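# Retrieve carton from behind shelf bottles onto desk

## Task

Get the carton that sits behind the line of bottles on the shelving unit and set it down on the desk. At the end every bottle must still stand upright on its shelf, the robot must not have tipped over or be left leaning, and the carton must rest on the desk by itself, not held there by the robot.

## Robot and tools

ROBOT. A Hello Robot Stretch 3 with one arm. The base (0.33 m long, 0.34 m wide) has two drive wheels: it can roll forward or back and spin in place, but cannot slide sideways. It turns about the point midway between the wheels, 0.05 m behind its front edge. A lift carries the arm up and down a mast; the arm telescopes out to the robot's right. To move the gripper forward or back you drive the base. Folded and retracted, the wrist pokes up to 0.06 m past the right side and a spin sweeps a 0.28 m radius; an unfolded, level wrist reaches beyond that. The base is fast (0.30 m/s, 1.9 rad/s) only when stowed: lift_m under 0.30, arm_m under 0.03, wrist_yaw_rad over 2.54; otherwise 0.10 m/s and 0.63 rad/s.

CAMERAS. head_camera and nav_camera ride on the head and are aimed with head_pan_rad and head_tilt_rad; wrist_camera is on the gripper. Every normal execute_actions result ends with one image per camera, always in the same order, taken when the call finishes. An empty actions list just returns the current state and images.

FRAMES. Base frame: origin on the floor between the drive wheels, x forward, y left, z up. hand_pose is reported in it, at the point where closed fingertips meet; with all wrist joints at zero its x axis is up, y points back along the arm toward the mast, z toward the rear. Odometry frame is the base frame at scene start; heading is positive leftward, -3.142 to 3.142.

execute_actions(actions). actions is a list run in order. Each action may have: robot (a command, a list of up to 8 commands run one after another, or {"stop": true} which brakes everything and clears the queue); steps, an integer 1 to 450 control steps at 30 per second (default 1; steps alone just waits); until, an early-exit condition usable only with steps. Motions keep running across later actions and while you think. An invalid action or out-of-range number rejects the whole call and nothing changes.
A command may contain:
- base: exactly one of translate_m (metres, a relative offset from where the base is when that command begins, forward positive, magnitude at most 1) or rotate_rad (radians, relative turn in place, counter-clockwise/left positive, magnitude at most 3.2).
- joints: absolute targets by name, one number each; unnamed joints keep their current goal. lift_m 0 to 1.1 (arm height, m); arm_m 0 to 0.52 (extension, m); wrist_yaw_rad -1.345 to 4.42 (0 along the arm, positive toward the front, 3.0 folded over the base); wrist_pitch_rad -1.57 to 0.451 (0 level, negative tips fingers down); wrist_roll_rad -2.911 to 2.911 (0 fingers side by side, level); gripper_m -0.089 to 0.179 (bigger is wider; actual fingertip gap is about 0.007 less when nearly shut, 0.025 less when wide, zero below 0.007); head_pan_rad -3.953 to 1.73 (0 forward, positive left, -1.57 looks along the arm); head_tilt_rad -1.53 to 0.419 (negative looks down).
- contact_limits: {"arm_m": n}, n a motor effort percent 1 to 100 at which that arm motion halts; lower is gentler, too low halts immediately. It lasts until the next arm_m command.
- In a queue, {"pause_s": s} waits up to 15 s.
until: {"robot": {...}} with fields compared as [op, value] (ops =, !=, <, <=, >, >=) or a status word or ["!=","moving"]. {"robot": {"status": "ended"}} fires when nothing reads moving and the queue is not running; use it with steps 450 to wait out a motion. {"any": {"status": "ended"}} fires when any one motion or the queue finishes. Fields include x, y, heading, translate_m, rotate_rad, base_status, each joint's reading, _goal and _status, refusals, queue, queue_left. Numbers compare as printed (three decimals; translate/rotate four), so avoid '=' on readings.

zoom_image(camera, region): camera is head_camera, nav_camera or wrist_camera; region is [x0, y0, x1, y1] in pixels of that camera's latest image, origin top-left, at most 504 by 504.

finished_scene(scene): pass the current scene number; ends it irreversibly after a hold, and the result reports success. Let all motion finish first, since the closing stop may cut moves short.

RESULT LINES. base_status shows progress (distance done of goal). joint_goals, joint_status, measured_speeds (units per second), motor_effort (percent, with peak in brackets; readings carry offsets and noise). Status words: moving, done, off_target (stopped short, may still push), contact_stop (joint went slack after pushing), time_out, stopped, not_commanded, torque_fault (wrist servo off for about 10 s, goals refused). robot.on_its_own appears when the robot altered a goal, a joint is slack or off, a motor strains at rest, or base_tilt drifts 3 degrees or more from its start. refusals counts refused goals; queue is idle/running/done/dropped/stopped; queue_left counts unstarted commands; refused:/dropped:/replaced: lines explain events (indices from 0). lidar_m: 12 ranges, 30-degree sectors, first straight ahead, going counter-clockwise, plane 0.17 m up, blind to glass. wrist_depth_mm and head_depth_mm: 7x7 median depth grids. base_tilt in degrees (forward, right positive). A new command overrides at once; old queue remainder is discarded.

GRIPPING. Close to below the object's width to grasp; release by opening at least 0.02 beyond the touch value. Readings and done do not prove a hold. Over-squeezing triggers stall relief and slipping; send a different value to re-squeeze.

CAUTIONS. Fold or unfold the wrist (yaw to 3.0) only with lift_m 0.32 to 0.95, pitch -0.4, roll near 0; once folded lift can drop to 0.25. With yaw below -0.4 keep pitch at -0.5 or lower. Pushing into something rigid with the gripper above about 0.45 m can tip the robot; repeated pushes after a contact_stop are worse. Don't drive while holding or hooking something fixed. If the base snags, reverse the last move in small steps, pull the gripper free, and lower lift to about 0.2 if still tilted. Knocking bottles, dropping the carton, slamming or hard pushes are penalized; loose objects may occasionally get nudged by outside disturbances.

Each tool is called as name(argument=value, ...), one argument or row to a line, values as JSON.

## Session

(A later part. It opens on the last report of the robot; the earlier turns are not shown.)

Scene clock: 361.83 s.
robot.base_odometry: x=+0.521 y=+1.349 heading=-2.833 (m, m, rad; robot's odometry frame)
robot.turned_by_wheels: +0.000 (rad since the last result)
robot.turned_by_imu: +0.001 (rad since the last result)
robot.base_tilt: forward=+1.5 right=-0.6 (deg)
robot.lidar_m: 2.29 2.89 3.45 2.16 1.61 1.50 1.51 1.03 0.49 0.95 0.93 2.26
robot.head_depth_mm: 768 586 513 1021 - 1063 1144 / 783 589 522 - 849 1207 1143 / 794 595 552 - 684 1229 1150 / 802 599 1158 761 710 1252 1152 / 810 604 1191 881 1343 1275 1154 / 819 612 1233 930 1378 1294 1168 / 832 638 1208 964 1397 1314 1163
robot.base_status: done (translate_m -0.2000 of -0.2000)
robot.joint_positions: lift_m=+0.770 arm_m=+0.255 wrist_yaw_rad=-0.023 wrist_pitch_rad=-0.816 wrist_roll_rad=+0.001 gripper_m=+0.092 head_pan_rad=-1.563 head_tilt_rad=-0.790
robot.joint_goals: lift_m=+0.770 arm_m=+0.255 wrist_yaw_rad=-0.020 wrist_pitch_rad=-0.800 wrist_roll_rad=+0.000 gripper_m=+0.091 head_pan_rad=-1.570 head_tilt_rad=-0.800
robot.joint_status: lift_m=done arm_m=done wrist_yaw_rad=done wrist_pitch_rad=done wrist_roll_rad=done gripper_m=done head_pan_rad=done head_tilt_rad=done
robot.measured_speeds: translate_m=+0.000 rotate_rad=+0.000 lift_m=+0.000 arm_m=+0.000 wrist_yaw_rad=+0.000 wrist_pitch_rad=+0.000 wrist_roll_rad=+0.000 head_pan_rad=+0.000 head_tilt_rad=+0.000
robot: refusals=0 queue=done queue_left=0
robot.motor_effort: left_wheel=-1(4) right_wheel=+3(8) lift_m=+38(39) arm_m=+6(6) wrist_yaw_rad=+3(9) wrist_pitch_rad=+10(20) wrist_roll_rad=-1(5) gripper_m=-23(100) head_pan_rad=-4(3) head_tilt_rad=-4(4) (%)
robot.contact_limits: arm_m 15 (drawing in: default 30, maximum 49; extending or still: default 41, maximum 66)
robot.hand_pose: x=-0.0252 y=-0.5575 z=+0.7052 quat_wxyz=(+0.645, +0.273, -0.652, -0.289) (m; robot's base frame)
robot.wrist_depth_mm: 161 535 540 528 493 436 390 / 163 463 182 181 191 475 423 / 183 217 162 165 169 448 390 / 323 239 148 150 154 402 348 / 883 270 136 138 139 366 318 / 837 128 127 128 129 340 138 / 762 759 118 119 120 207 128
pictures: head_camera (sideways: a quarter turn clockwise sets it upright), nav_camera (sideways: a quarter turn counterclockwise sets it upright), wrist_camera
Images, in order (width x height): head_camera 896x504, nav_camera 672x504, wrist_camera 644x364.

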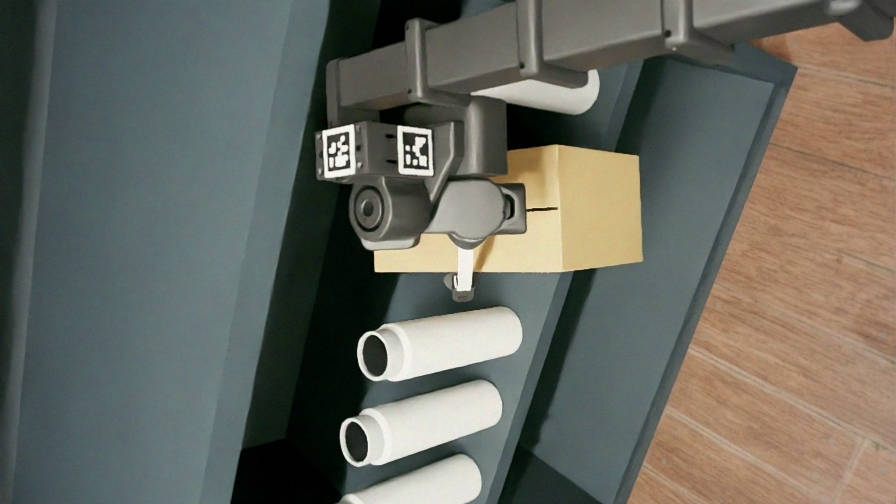

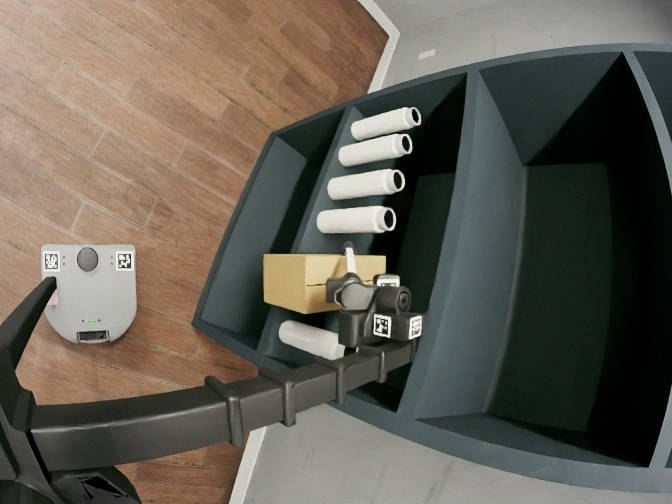

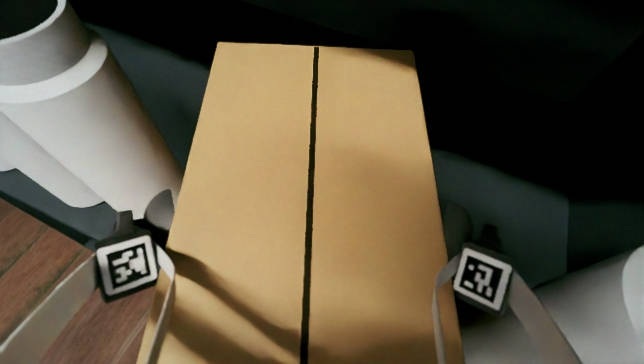

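execute_actions(
  actions=[
    {"robot": [{"joints": {"lift_m": 0.79}}, {"joints": {"arm_m": 0.0}}], "steps": 300, "until": {"robot": {"status": "ended"}}},
  ],
)

Scene clock: 369.40 s.
robot.base_odometry: x=+0.521 y=+1.349 heading=-2.833 (m, m, rad; robot's odometry frame)
robot.turned_by_wheels: +0.000 (rad since the last result)
robot.turned_by_imu: +0.001 (rad since the last result)
robot.base_tilt: forward=+1.6 right=-0.7 (deg)
robot.lidar_m: 2.29 2.90 3.46 2.16 1.61 1.50 1.52 1.03 0.49 0.95 0.93 2.26
robot.head_depth_mm: 769 584 515 954 826 - - / 786 590 1084 1002 830 - - / 793 595 1119 1011 610 - - / 803 600 1153 1014 622 549 499 / 814 604 1190 882 1349 1277 1156 / 821 610 1231 928 1385 1305 1162 / 832 639 1209 961 1394 1322 1165
robot.base_status: done (translate_m -0.2000 of -0.2000)
robot.joint_positions: lift_m=+0.790 arm_m=+0.000 wrist_yaw_rad=-0.021 wrist_pitch_rad=-0.817 wrist_roll_rad=+0.001 gripper_m=+0.092 head_pan_rad=-1.563 head_tilt_rad=-0.790
robot.joint_goals: lift_m=+0.790 arm_m=+0.000 wrist_yaw_rad=-0.020 wrist_pitch_rad=-0.800 wrist_roll_rad=+0.000 gripper_m=+0.091 head_pan_rad=-1.570 head_tilt_rad=-0.800
robot.joint_status: lift_m=done arm_m=done wrist_yaw_rad=done wrist_pitch_rad=done wrist_roll_rad=done gripper_m=done head_pan_rad=done head_tilt_rad=done
robot.measured_speeds: translate_m=+0.000 rotate_rad=+0.000 lift_m=+0.000 arm_m=+0.000 wrist_yaw_rad=+0.000 wrist_pitch_rad=+0.000 wrist_roll_rad=+0.000 head_pan_rad=+0.000 head_tilt_rad=+0.000
robot: refusals=0 queue=done queue_left=0
robot.motor_effort: left_wheel=-1(1) right_wheel=+3(3) lift_m=+38(39) arm_m=-7(12) wrist_yaw_rad=+1(2) wrist_pitch_rad=+11(11) wrist_roll_rad=-2(1) gripper_m=-23(23) head_pan_rad=-2(2) head_tilt_rad=-4(3) (%)
robot.hand_pose: x=-0.0250 y=-0.3031 z=+0.7251 quat_wxyz=(+0.646, +0.274, -0.652, -0.288) (m; robot's base frame)
robot.wrist_depth_mm: 542 465 429 588 599 265 265 / 746 515 183 181 191 334 239 / - 961 162 163 169 379 273 / - 1000 148 150 154 375 854 / 927 929 136 138 139 988 973 / 856 128 127 127 129 925 909 / 769 773 118 119 120 836 850
pictures: head_camera (sideways: a quarter turn clockwise sets it upright), nav_camera (sideways: a quarter turn counterclockwise sets it upright), wrist_camera
Images, in order (width x height): head_camera 896x504, nav_camera 672x504, wrist_camera 644x364.

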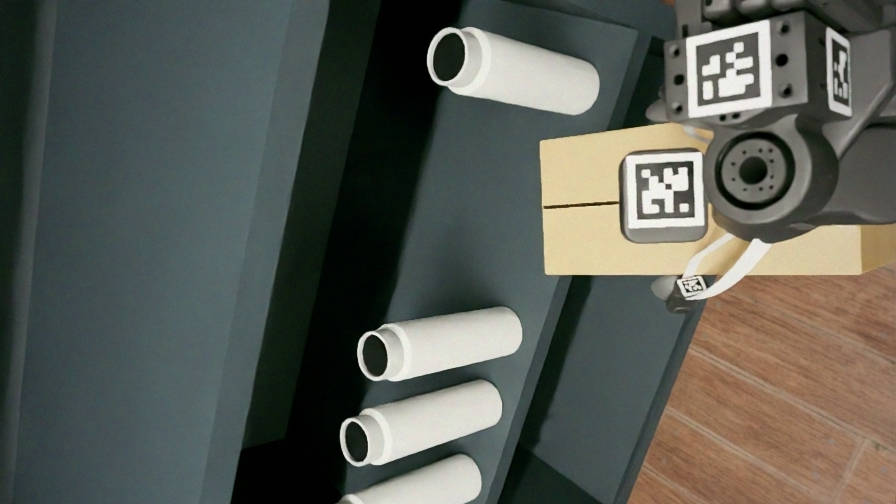

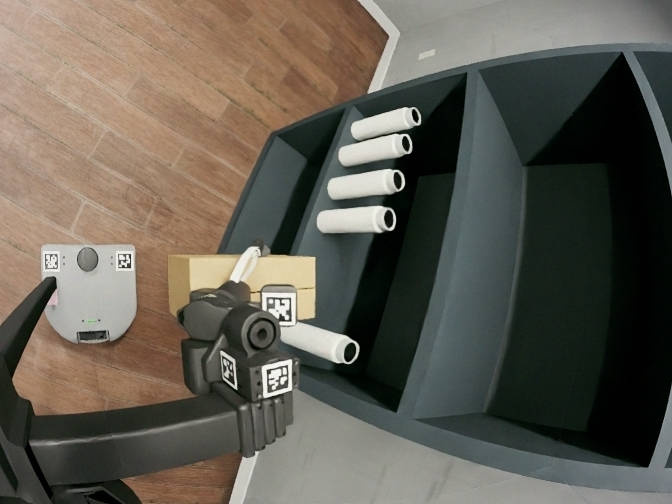

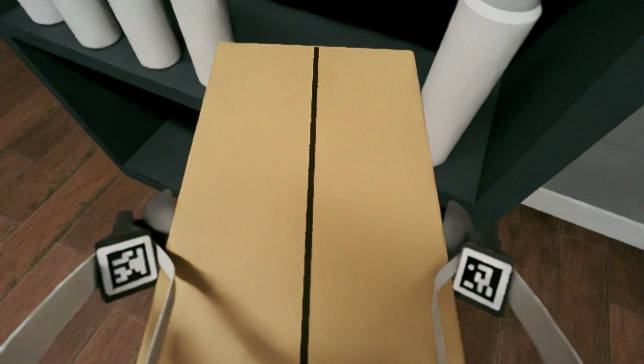

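execute_actions(
  actions=[
    {"robot": [{"base": {"rotate_rad": 1.17}, "joints": {"head_pan_rad": 0.0, "head_tilt_rad": -0.6}}, {"base": {"translate_m": 1.0}, "joints": {"lift_m": 1.0}}, {"base": {"translate_m": 1.0}}], "steps": 450, "until": {"robot": {"status": "ended"}}},
    {"steps": 450, "until": {"robot": {"status": "ended"}}},
  ],
)

Scene clock: 420.53 s.
robot.base_odometry: x=+0.335 y=-0.642 heading=-1.664 (m, m, rad; robot's odometry frame)
robot.turned_by_wheels: +1.170 (rad since the last result)
robot.turned_by_imu: +1.183 (rad since the last result)
robot.base_tilt: forward=+1.5 right=-0.7 (deg)
robot.lidar_m: 1.37 1.87 1.14 1.07 1.53 2.13 2.50 2.64 2.36 2.27 2.36 1.60
robot.head_depth_mm: 1526 1639 1230 2035 1698 1422 1223 / 1530 1647 1243 2031 1702 1434 1231 / 1531 1637 1254 2064 1713 1439 1240 / 1531 1642 1264 2075 1714 1446 1241 / 1534 1666 1277 2053 1736 1451 1248 / 1520 1669 1282 1962 1724 1459 1257 / 1526 1685 1302 2060 1761 1471 1246
robot.base_status: done (translate_m +1.0000 of +1.0000)
robot.joint_positions: lift_m=+1.000 arm_m=+0.000 wrist_yaw_rad=-0.021 wrist_pitch_rad=-0.817 wrist_roll_rad=+0.001 gripper_m=+0.092 head_pan_rad=-0.007 head_tilt_rad=-0.606
robot.joint_goals: lift_m=+1.000 arm_m=+0.000 wrist_yaw_rad=-0.020 wrist_pitch_rad=-0.800 wrist_roll_rad=+0.000 gripper_m=+0.091 head_pan_rad=+0.000 head_tilt_rad=-0.600
robot.joint_status: lift_m=done arm_m=done wrist_yaw_rad=done wrist_pitch_rad=done wrist_roll_rad=done gripper_m=done head_pan_rad=done head_tilt_rad=done
robot.measured_speeds: translate_m=+0.000 rotate_rad=+0.000 lift_m=+0.000 arm_m=+0.000 wrist_yaw_rad=+0.000 wrist_pitch_rad=+0.000 wrist_roll_rad=+0.000 head_pan_rad=+0.000 head_tilt_rad=+0.000
robot: refusals=0 queue=done queue_left=0
robot.motor_effort: left_wheel=-2(7) right_wheel=+3(6) lift_m=+38(42) arm_m=-7(6) wrist_yaw_rad=+1(1) wrist_pitch_rad=+11(10) wrist_roll_rad=-2(1) gripper_m=-23(22) head_pan_rad=+2(27) head_tilt_rad=+3(19) (%)
robot.hand_pose: x=-0.0250 y=-0.3031 z=+0.9351 quat_wxyz=(+0.646, +0.274, -0.652, -0.288) (m; robot's base frame)
robot.wrist_depth_mm: - - - - - - - / - - 183 181 192 - - / - - 162 164 170 - - / - - 149 149 154 - - / - - 137 137 139 - - / - 128 126 128 129 - - / 993 967 118 119 120 - -
pictures: head_camera (sideways: a quarter turn clockwise sets it upright), nav_camera (sideways: a quarter turn counterclockwise sets it upright), wrist_camera
Images, in order (width x height): head_camera 896x504, nav_camera 672x504, wrist_camera 644x364.

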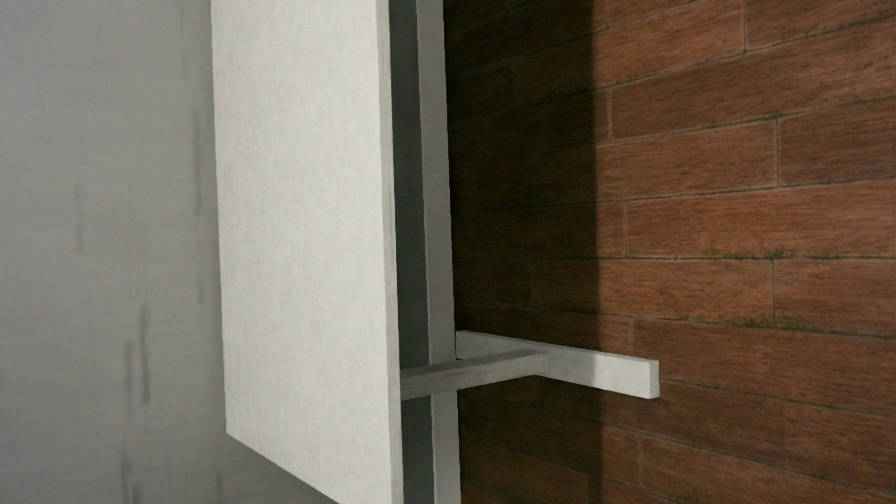

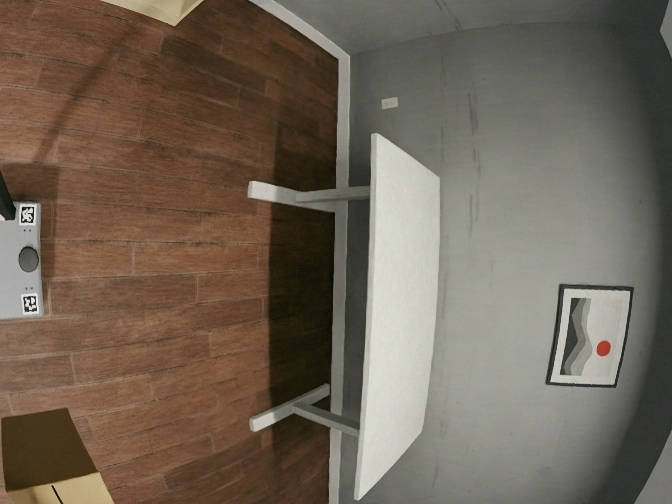

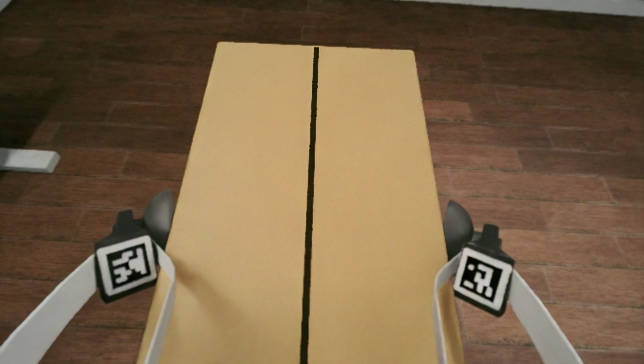

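execute_actions(
  actions=[
    {"robot": [{"base": {"translate_m": 0.42}}, {"base": {"rotate_rad": 1.57}, "joints": {"arm_m": 0.5, "head_pan_rad": -1.57, "head_tilt_rad": -0.6}}], "steps": 450, "until": {"robot": {"status": "ended"}}},
  ],
)

Scene clock: 439.20 s.
robot.base_odometry: x=+0.297 y=-1.061 heading=-0.094 (m, m, rad; robot's odometry frame)
robot.turned_by_wheels: +1.570 (rad since the last result)
robot.turned_by_imu: +1.571 (rad since the last result)
robot.base_tilt: forward=+1.5 right=-0.7 (deg)
robot.lidar_m: 1.04 1.19 1.57 2.92 3.18 2.37 2.28 1.28 1.32 1.01 0.96 1.51
robot.head_depth_mm: 1147 - 1229 937 796 1421 1224 / 1131 1301 1241 939 806 1437 1233 / 1126 1325 732 788 808 1438 1233 / 1150 1285 738 785 814 1447 1236 / 1167 1282 1269 959 819 1453 1248 / 1171 1290 1281 965 824 1417 1234 / 1165 1292 1376 978 831 1477 1254
robot.base_status: done (rotate_rad +1.5699 of +1.5700)
robot.joint_positions: lift_m=+1.000 arm_m=+0.500 wrist_yaw_rad=-0.021 wrist_pitch_rad=-0.817 wrist_roll_rad=+0.001 gripper_m=+0.092 head_pan_rad=-1.563 head_tilt_rad=-0.606
robot.joint_goals: lift_m=+1.000 arm_m=+0.500 wrist_yaw_rad=-0.020 wrist_pitch_rad=-0.800 wrist_roll_rad=+0.000 gripper_m=+0.091 head_pan_rad=-1.570 head_tilt_rad=-0.600
robot.joint_status: lift_m=done arm_m=done wrist_yaw_rad=done wrist_pitch_rad=done wrist_roll_rad=done gripper_m=done head_pan_rad=done head_tilt_rad=done
robot.measured_speeds: translate_m=+0.000 rotate_rad=+0.000 lift_m=+0.000 arm_m=+0.000 wrist_yaw_rad=+0.000 wrist_pitch_rad=+0.000 wrist_roll_rad=+0.000 head_pan_rad=+0.000 head_tilt_rad=+0.000
robot: refusals=0 queue=done queue_left=0
robot.motor_effort: left_wheel=-1(6) right_wheel=+2(6) lift_m=+39(37) arm_m=+6(5) wrist_yaw_rad=+1(1) wrist_pitch_rad=+11(10) wrist_roll_rad=-1(1) gripper_m=-22(23) head_pan_rad=-3(29) head_tilt_rad=+4(3) (%)
robot.hand_pose: x=-0.0249 y=-0.8023 z=+0.9350 quat_wxyz=(+0.646, +0.274, -0.652, -0.288) (m; robot's base frame)
robot.wrist_depth_mm: 689 597 605 625 638 633 635 / 544 524 182 180 192 565 579 / 456 473 162 164 168 509 511 / 420 426 148 149 153 454 459 / 384 386 136 138 139 415 414 / 357 129 126 127 128 383 381 / 324 323 118 119 120 346 352
pictures: head_camera (sideways: a quarter turn clockwise sets it upright), nav_camera (sideways: a quarter turn counterclockwise sets it upright), wrist_camera
Images, in order (width x height): head_camera 896x504, nav_camera 672x504, wrist_camera 644x364.

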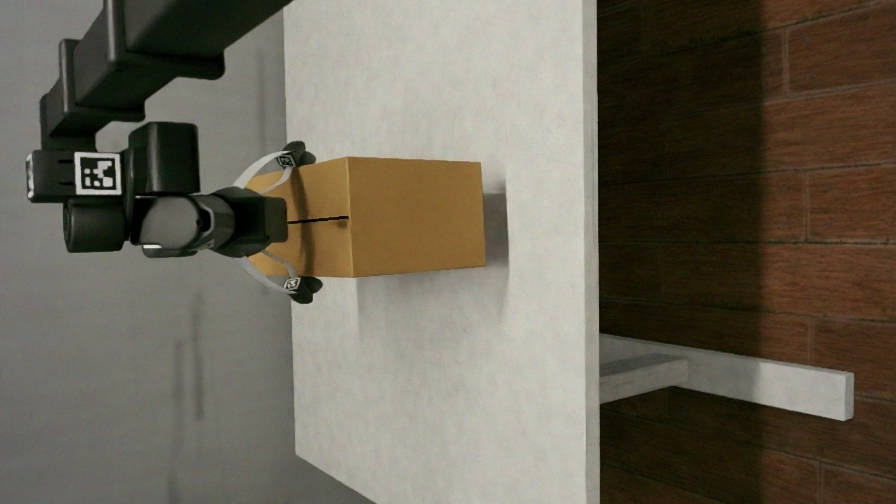

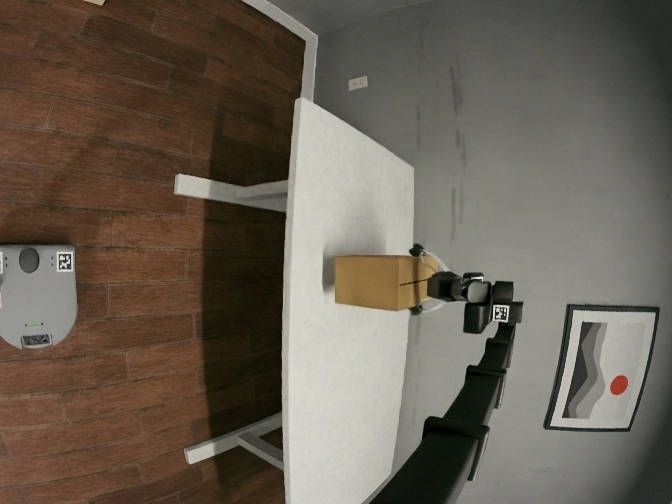

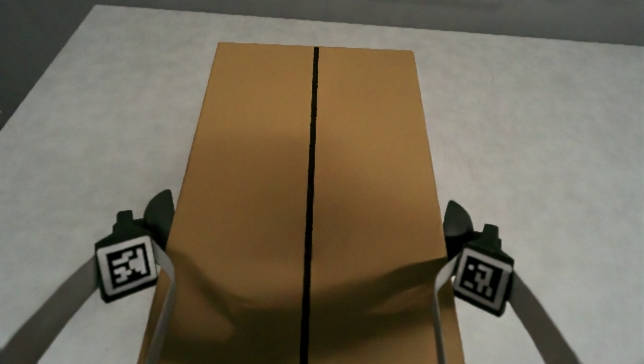

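execute_actions(
  actions=[
    {"robot": [{"joints": {"wrist_pitch_rad": -0.86, "lift_m": 0.96}}], "steps": 200, "until": {"robot": {"status": "ended"}}},
  ],
)

Scene clock: 449.47 s.
robot.base_odometry: x=+0.297 y=-1.061 heading=-0.094 (m, m, rad; robot's odometry frame)
robot.turned_by_wheels: +0.000 (rad since the last result)
robot.turned_by_imu: +0.001 (rad since the last result)
robot.base_tilt: forward=+1.6 right=-0.6 (deg)
robot.lidar_m: 1.04 1.19 1.57 2.92 3.17 2.37 2.27 1.28 1.32 1.01 0.97 1.51
robot.head_depth_mm: 1157 1243 1123 933 800 1414 1225 / 1149 1326 1232 942 804 1436 1235 / 1144 - 825 768 807 1440 1231 / 1161 1287 798 764 812 1442 1238 / 1170 1291 1274 962 819 1449 1243 / 1168 1294 1284 971 822 1416 1227 / 1166 1290 1373 976 830 1463 1254
robot.base_status: done (rotate_rad +1.5699 of +1.5700)
robot.joint_positions: lift_m=+0.960 arm_m=+0.500 wrist_yaw_rad=-0.021 wrist_pitch_rad=-0.875 wrist_roll_rad=+0.001 gripper_m=+0.092 head_pan_rad=-1.563 head_tilt_rad=-0.606
robot.joint_goals: lift_m=+0.960 arm_m=+0.500 wrist_yaw_rad=-0.020 wrist_pitch_rad=-0.860 wrist_roll_rad=+0.000 gripper_m=+0.091 head_pan_rad=-1.570 head_tilt_rad=-0.600
robot.joint_status: lift_m=done arm_m=done wrist_yaw_rad=done wrist_pitch_rad=done wrist_roll_rad=done gripper_m=done head_pan_rad=done head_tilt_rad=done
robot.measured_speeds: translate_m=+0.000 rotate_rad=+0.000 lift_m=+0.000 arm_m=+0.000 wrist_yaw_rad=+0.000 wrist_pitch_rad=+0.000 wrist_roll_rad=+0.000 head_pan_rad=+0.000 head_tilt_rad=+0.000
robot: refusals=0 queue=done queue_left=0
robot.motor_effort: left_wheel=-1(2) right_wheel=+2(2) lift_m=+24(39) arm_m=+6(6) wrist_yaw_rad=+1(1) wrist_pitch_rad=+9(11) wrist_roll_rad=-1(1) gripper_m=-22(23) head_pan_rad=-2(3) head_tilt_rad=+2(3) (%)
robot.hand_pose: x=-0.0247 y=-0.7902 z=+0.8868 quat_wxyz=(+0.637, +0.293, -0.644, -0.307) (m; robot's base frame)
robot.wrist_depth_mm: 480 486 490 502 519 529 535 / 430 436 181 180 189 465 474 / 389 397 161 164 168 426 427 / 359 361 147 149 153 386 392 / 333 333 136 137 139 359 359 / 308 215 126 128 129 331 331 / 282 284 118 119 120 301 308
pictures: head_camera (sideways: a quarter turn clockwise sets it upright), nav_camera (sideways: a quarter turn counterclockwise sets it upright), wrist_camera
Images, in order (width x height): head_camera 896x504, nav_camera 672x504, wrist_camera 644x364.

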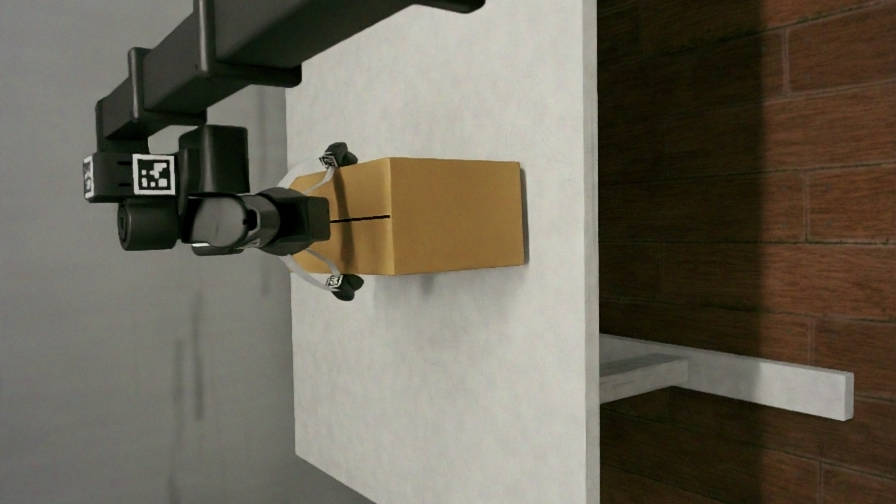

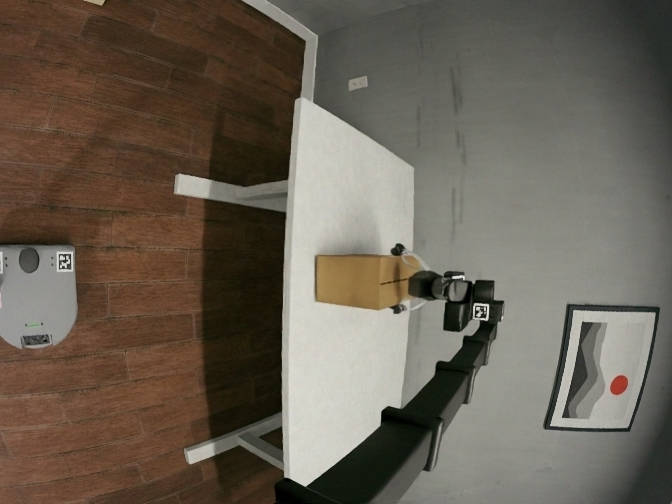

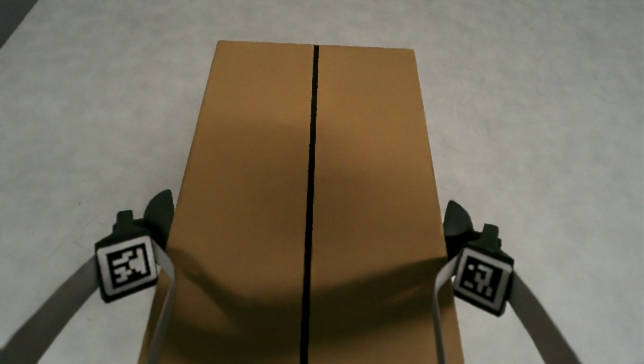

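execute_actions(
  actions=[
    {"robot": [{"joints": {"lift_m": 0.947}}], "steps": 200, "until": {"robot": {"status": "ended"}}},
  ],
)

Scene clock: 457.00 s.
robot.base_odometry: x=+0.297 y=-1.061 heading=-0.094 (m, m, rad; robot's odometry frame)
robot.turned_by_wheels: +0.000 (rad since the last result)
robot.turned_by_imu: +0.001 (rad since the last result)
robot.base_tilt: forward=+1.5 right=-0.6 (deg)
robot.lidar_m: 1.04 1.19 1.57 2.92 3.16 2.37 2.28 1.28 1.32 1.01 0.96 1.51
robot.head_depth_mm: 1160 1266 - 936 799 1419 1216 / 1165 - 1228 943 803 1435 1237 / 1158 - 1166 765 810 1443 1232 / 1159 1282 827 766 811 1450 1244 / 1171 1290 1273 959 816 1448 1249 / 1168 1296 1278 968 824 1418 1233 / 1171 1292 1378 978 829 1458 1249
robot.base_status: done (rotate_rad +1.5699 of +1.5700)
robot.joint_positions: lift_m=+0.947 arm_m=+0.500 wrist_yaw_rad=-0.021 wrist_pitch_rad=-0.875 wrist_roll_rad=+0.001 gripper_m=+0.092 head_pan_rad=-1.563 head_tilt_rad=-0.606
robot.joint_goals: lift_m=+0.947 arm_m=+0.500 wrist_yaw_rad=-0.020 wrist_pitch_rad=-0.860 wrist_roll_rad=+0.000 gripper_m=+0.091 head_pan_rad=-1.570 head_tilt_rad=-0.600
robot.joint_status: lift_m=done arm_m=done wrist_yaw_rad=done wrist_pitch_rad=done wrist_roll_rad=done gripper_m=done head_pan_rad=done head_tilt_rad=done
robot.measured_speeds: translate_m=+0.000 rotate_rad=+0.000 lift_m=+0.000 arm_m=+0.000 wrist_yaw_rad=+0.000 wrist_pitch_rad=+0.000 wrist_roll_rad=+0.000 head_pan_rad=+0.000 head_tilt_rad=+0.000
robot: refusals=0 queue=done queue_left=0
robot.motor_effort: left_wheel=-2(1) right_wheel=+2(3) lift_m=+23(27) arm_m=+6(6) wrist_yaw_rad=+1(1) wrist_pitch_rad=+9(9) wrist_roll_rad=-1(2) gripper_m=-23(22) head_pan_rad=-3(2) head_tilt_rad=+3(4) (%)
robot.hand_pose: x=-0.0247 y=-0.7902 z=+0.8738 quat_wxyz=(+0.637, +0.293, -0.644, -0.307) (m; robot's base frame)
robot.wrist_depth_mm: 449 465 476 480 492 508 516 / 411 419 182 179 190 449 457 / 375 381 161 163 167 400 411 / 343 349 147 149 154 366 370 / 316 319 136 138 139 343 340 / 301 209 127 127 128 316 313 / 271 273 118 119 121 289 293
pictures: head_camera (sideways: a quarter turn clockwise sets it upright), nav_camera (sideways: a quarter turn counterclockwise sets it upright), wrist_camera
Images, in order (width x height): head_camera 896x504, nav_camera 672x504, wrist_camera 644x364.

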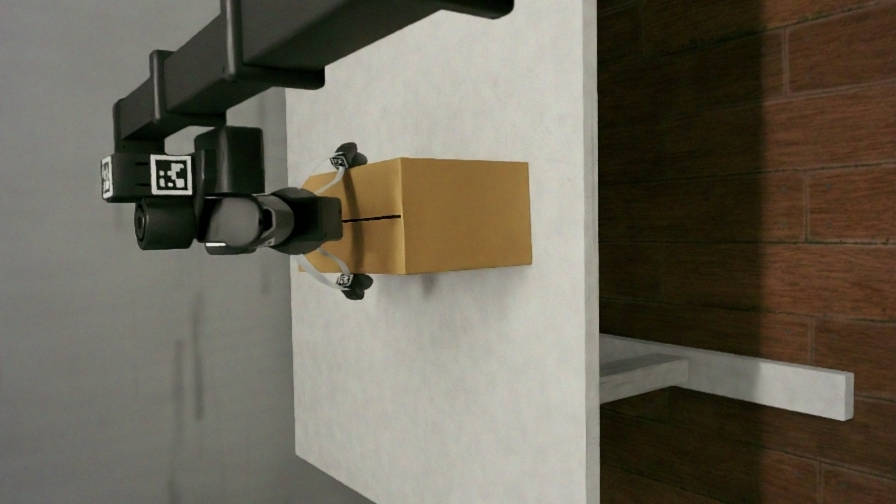

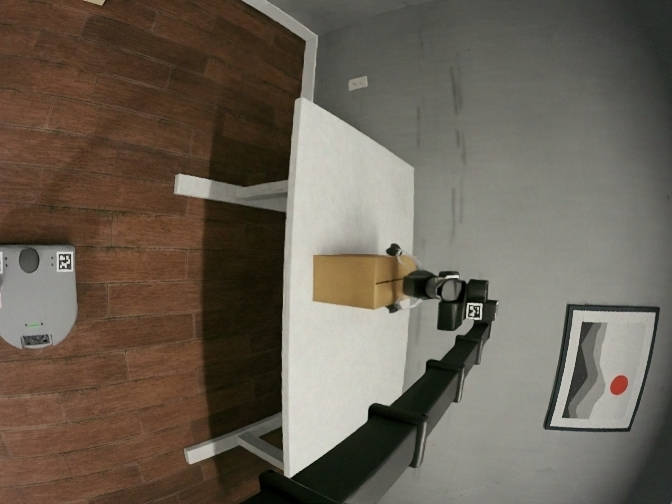

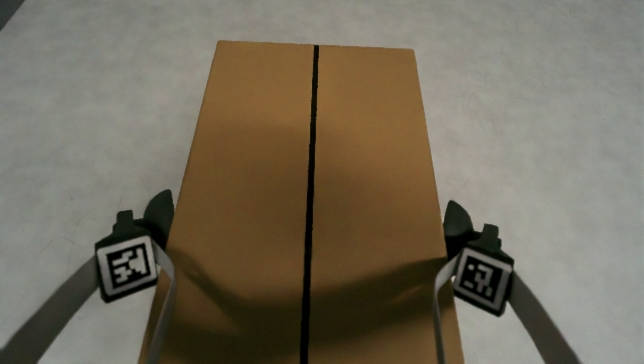

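execute_actions(
  actions=[
    {"robot": [{"joints": {"lift_m": 0.942}}, {"joints": {"gripper_m": 0.165}}, {"joints": {"lift_m": 1.02, "head_pan_rad": 1.6, "head_tilt_rad": -0.25}}], "steps": 300, "until": {"robot": {"status": "ended"}}},
  ],
)

Scene clock: 465.17 s.
robot.base_odometry: x=+0.297 y=-1.061 heading=-0.094 (m, m, rad; robot's odometry frame)
robot.turned_by_wheels: +0.000 (rad since the last result)
robot.turned_by_imu: +0.001 (rad since the last result)
robot.base_tilt: forward=+1.5 right=-0.7 (deg)
robot.lidar_m: 1.04 1.19 1.58 2.92 3.16 2.37 2.28 1.28 1.32 1.01 0.96 1.51
robot.head_depth_mm: 2873 3029 3215 3365 2748 1986 1570 / 2925 3051 3207 3363 2716 2018 1585 / 2954 3047 3257 3378 2773 2016 1586 / 2918 3119 3233 3370 2759 2033 1600 / 2948 3043 3231 3427 2779 2033 1601 / 2928 3062 3003 3172 2833 2052 1623 / 2947 3097 3290 3405 - - -
robot.base_status: done (rotate_rad +1.5699 of +1.5700)
robot.joint_positions: lift_m=+1.020 arm_m=+0.500 wrist_yaw_rad=-0.021 wrist_pitch_rad=-0.868 wrist_roll_rad=+0.002 gripper_m=+0.165 head_pan_rad=+1.593 head_tilt_rad=-0.260
robot.joint_goals: lift_m=+1.020 arm_m=+0.500 wrist_yaw_rad=-0.020 wrist_pitch_rad=-0.860 wrist_roll_rad=+0.000 gripper_m=+0.165 head_pan_rad=+1.600 head_tilt_rad=-0.250
robot.joint_status: lift_m=done arm_m=done wrist_yaw_rad=done wrist_pitch_rad=done wrist_roll_rad=done gripper_m=done head_pan_rad=done head_tilt_rad=done
robot.measured_speeds: translate_m=+0.000 rotate_rad=+0.000 lift_m=+0.000 arm_m=+0.000 wrist_yaw_rad=+0.000 wrist_pitch_rad=+0.000 wrist_roll_rad=+0.000 head_pan_rad=+0.000 head_tilt_rad=+0.000
robot: refusals=0 queue=done queue_left=0
robot.motor_effort: left_wheel=-2(3) right_wheel=+3(6) lift_m=+36(39) arm_m=+6(6) wrist_yaw_rad=+1(1) wrist_pitch_rad=+5(9) wrist_roll_rad=-2(1) gripper_m=+0(96) head_pan_rad=+2(27) head_tilt_rad=+6(25) (%)
robot.hand_pose: x=-0.0247 y=-0.7917 z=+0.9473 quat_wxyz=(+0.638, +0.290, -0.645, -0.305) (m; robot's base frame)
robot.wrist_depth_mm: 711 576 591 601 616 636 632 / 521 520 529 541 557 560 577 / 466 471 478 259 500 497 512 / 420 431 425 237 442 455 462 / 396 398 221 219 407 429 426 / 368 367 203 201 376 - 394 / 337 346 186 188 348 357 364
pictures: head_camera (sideways: a quarter turn clockwise sets it upright), nav_camera (sideways: a quarter turn counterclockwise sets it upright), wrist_camera
Images, in order (width x height): head_camera 896x504, nav_camera 672x504, wrist_camera 644x364.

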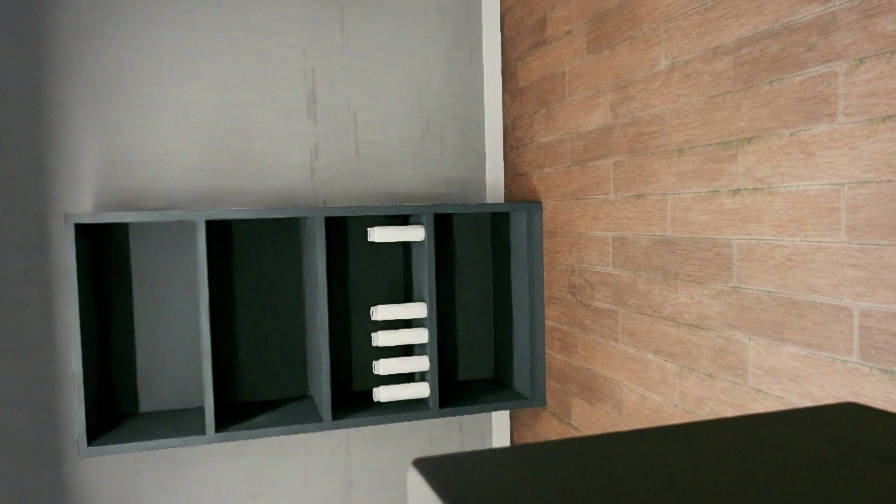

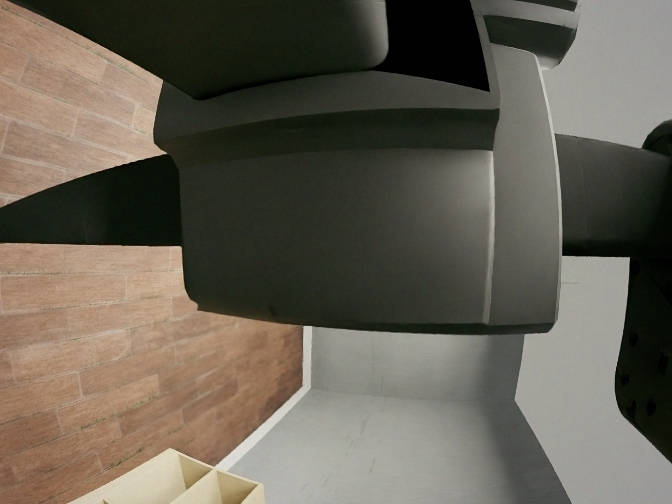

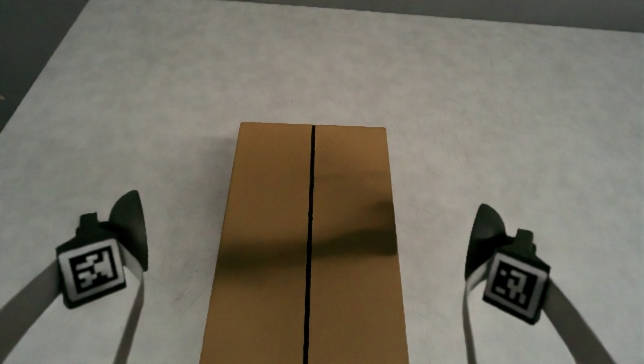

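All bottles are upright and the carton is resting on the desk.

finished_scene(
  scene=1,
)

The scene is finished: the task was done.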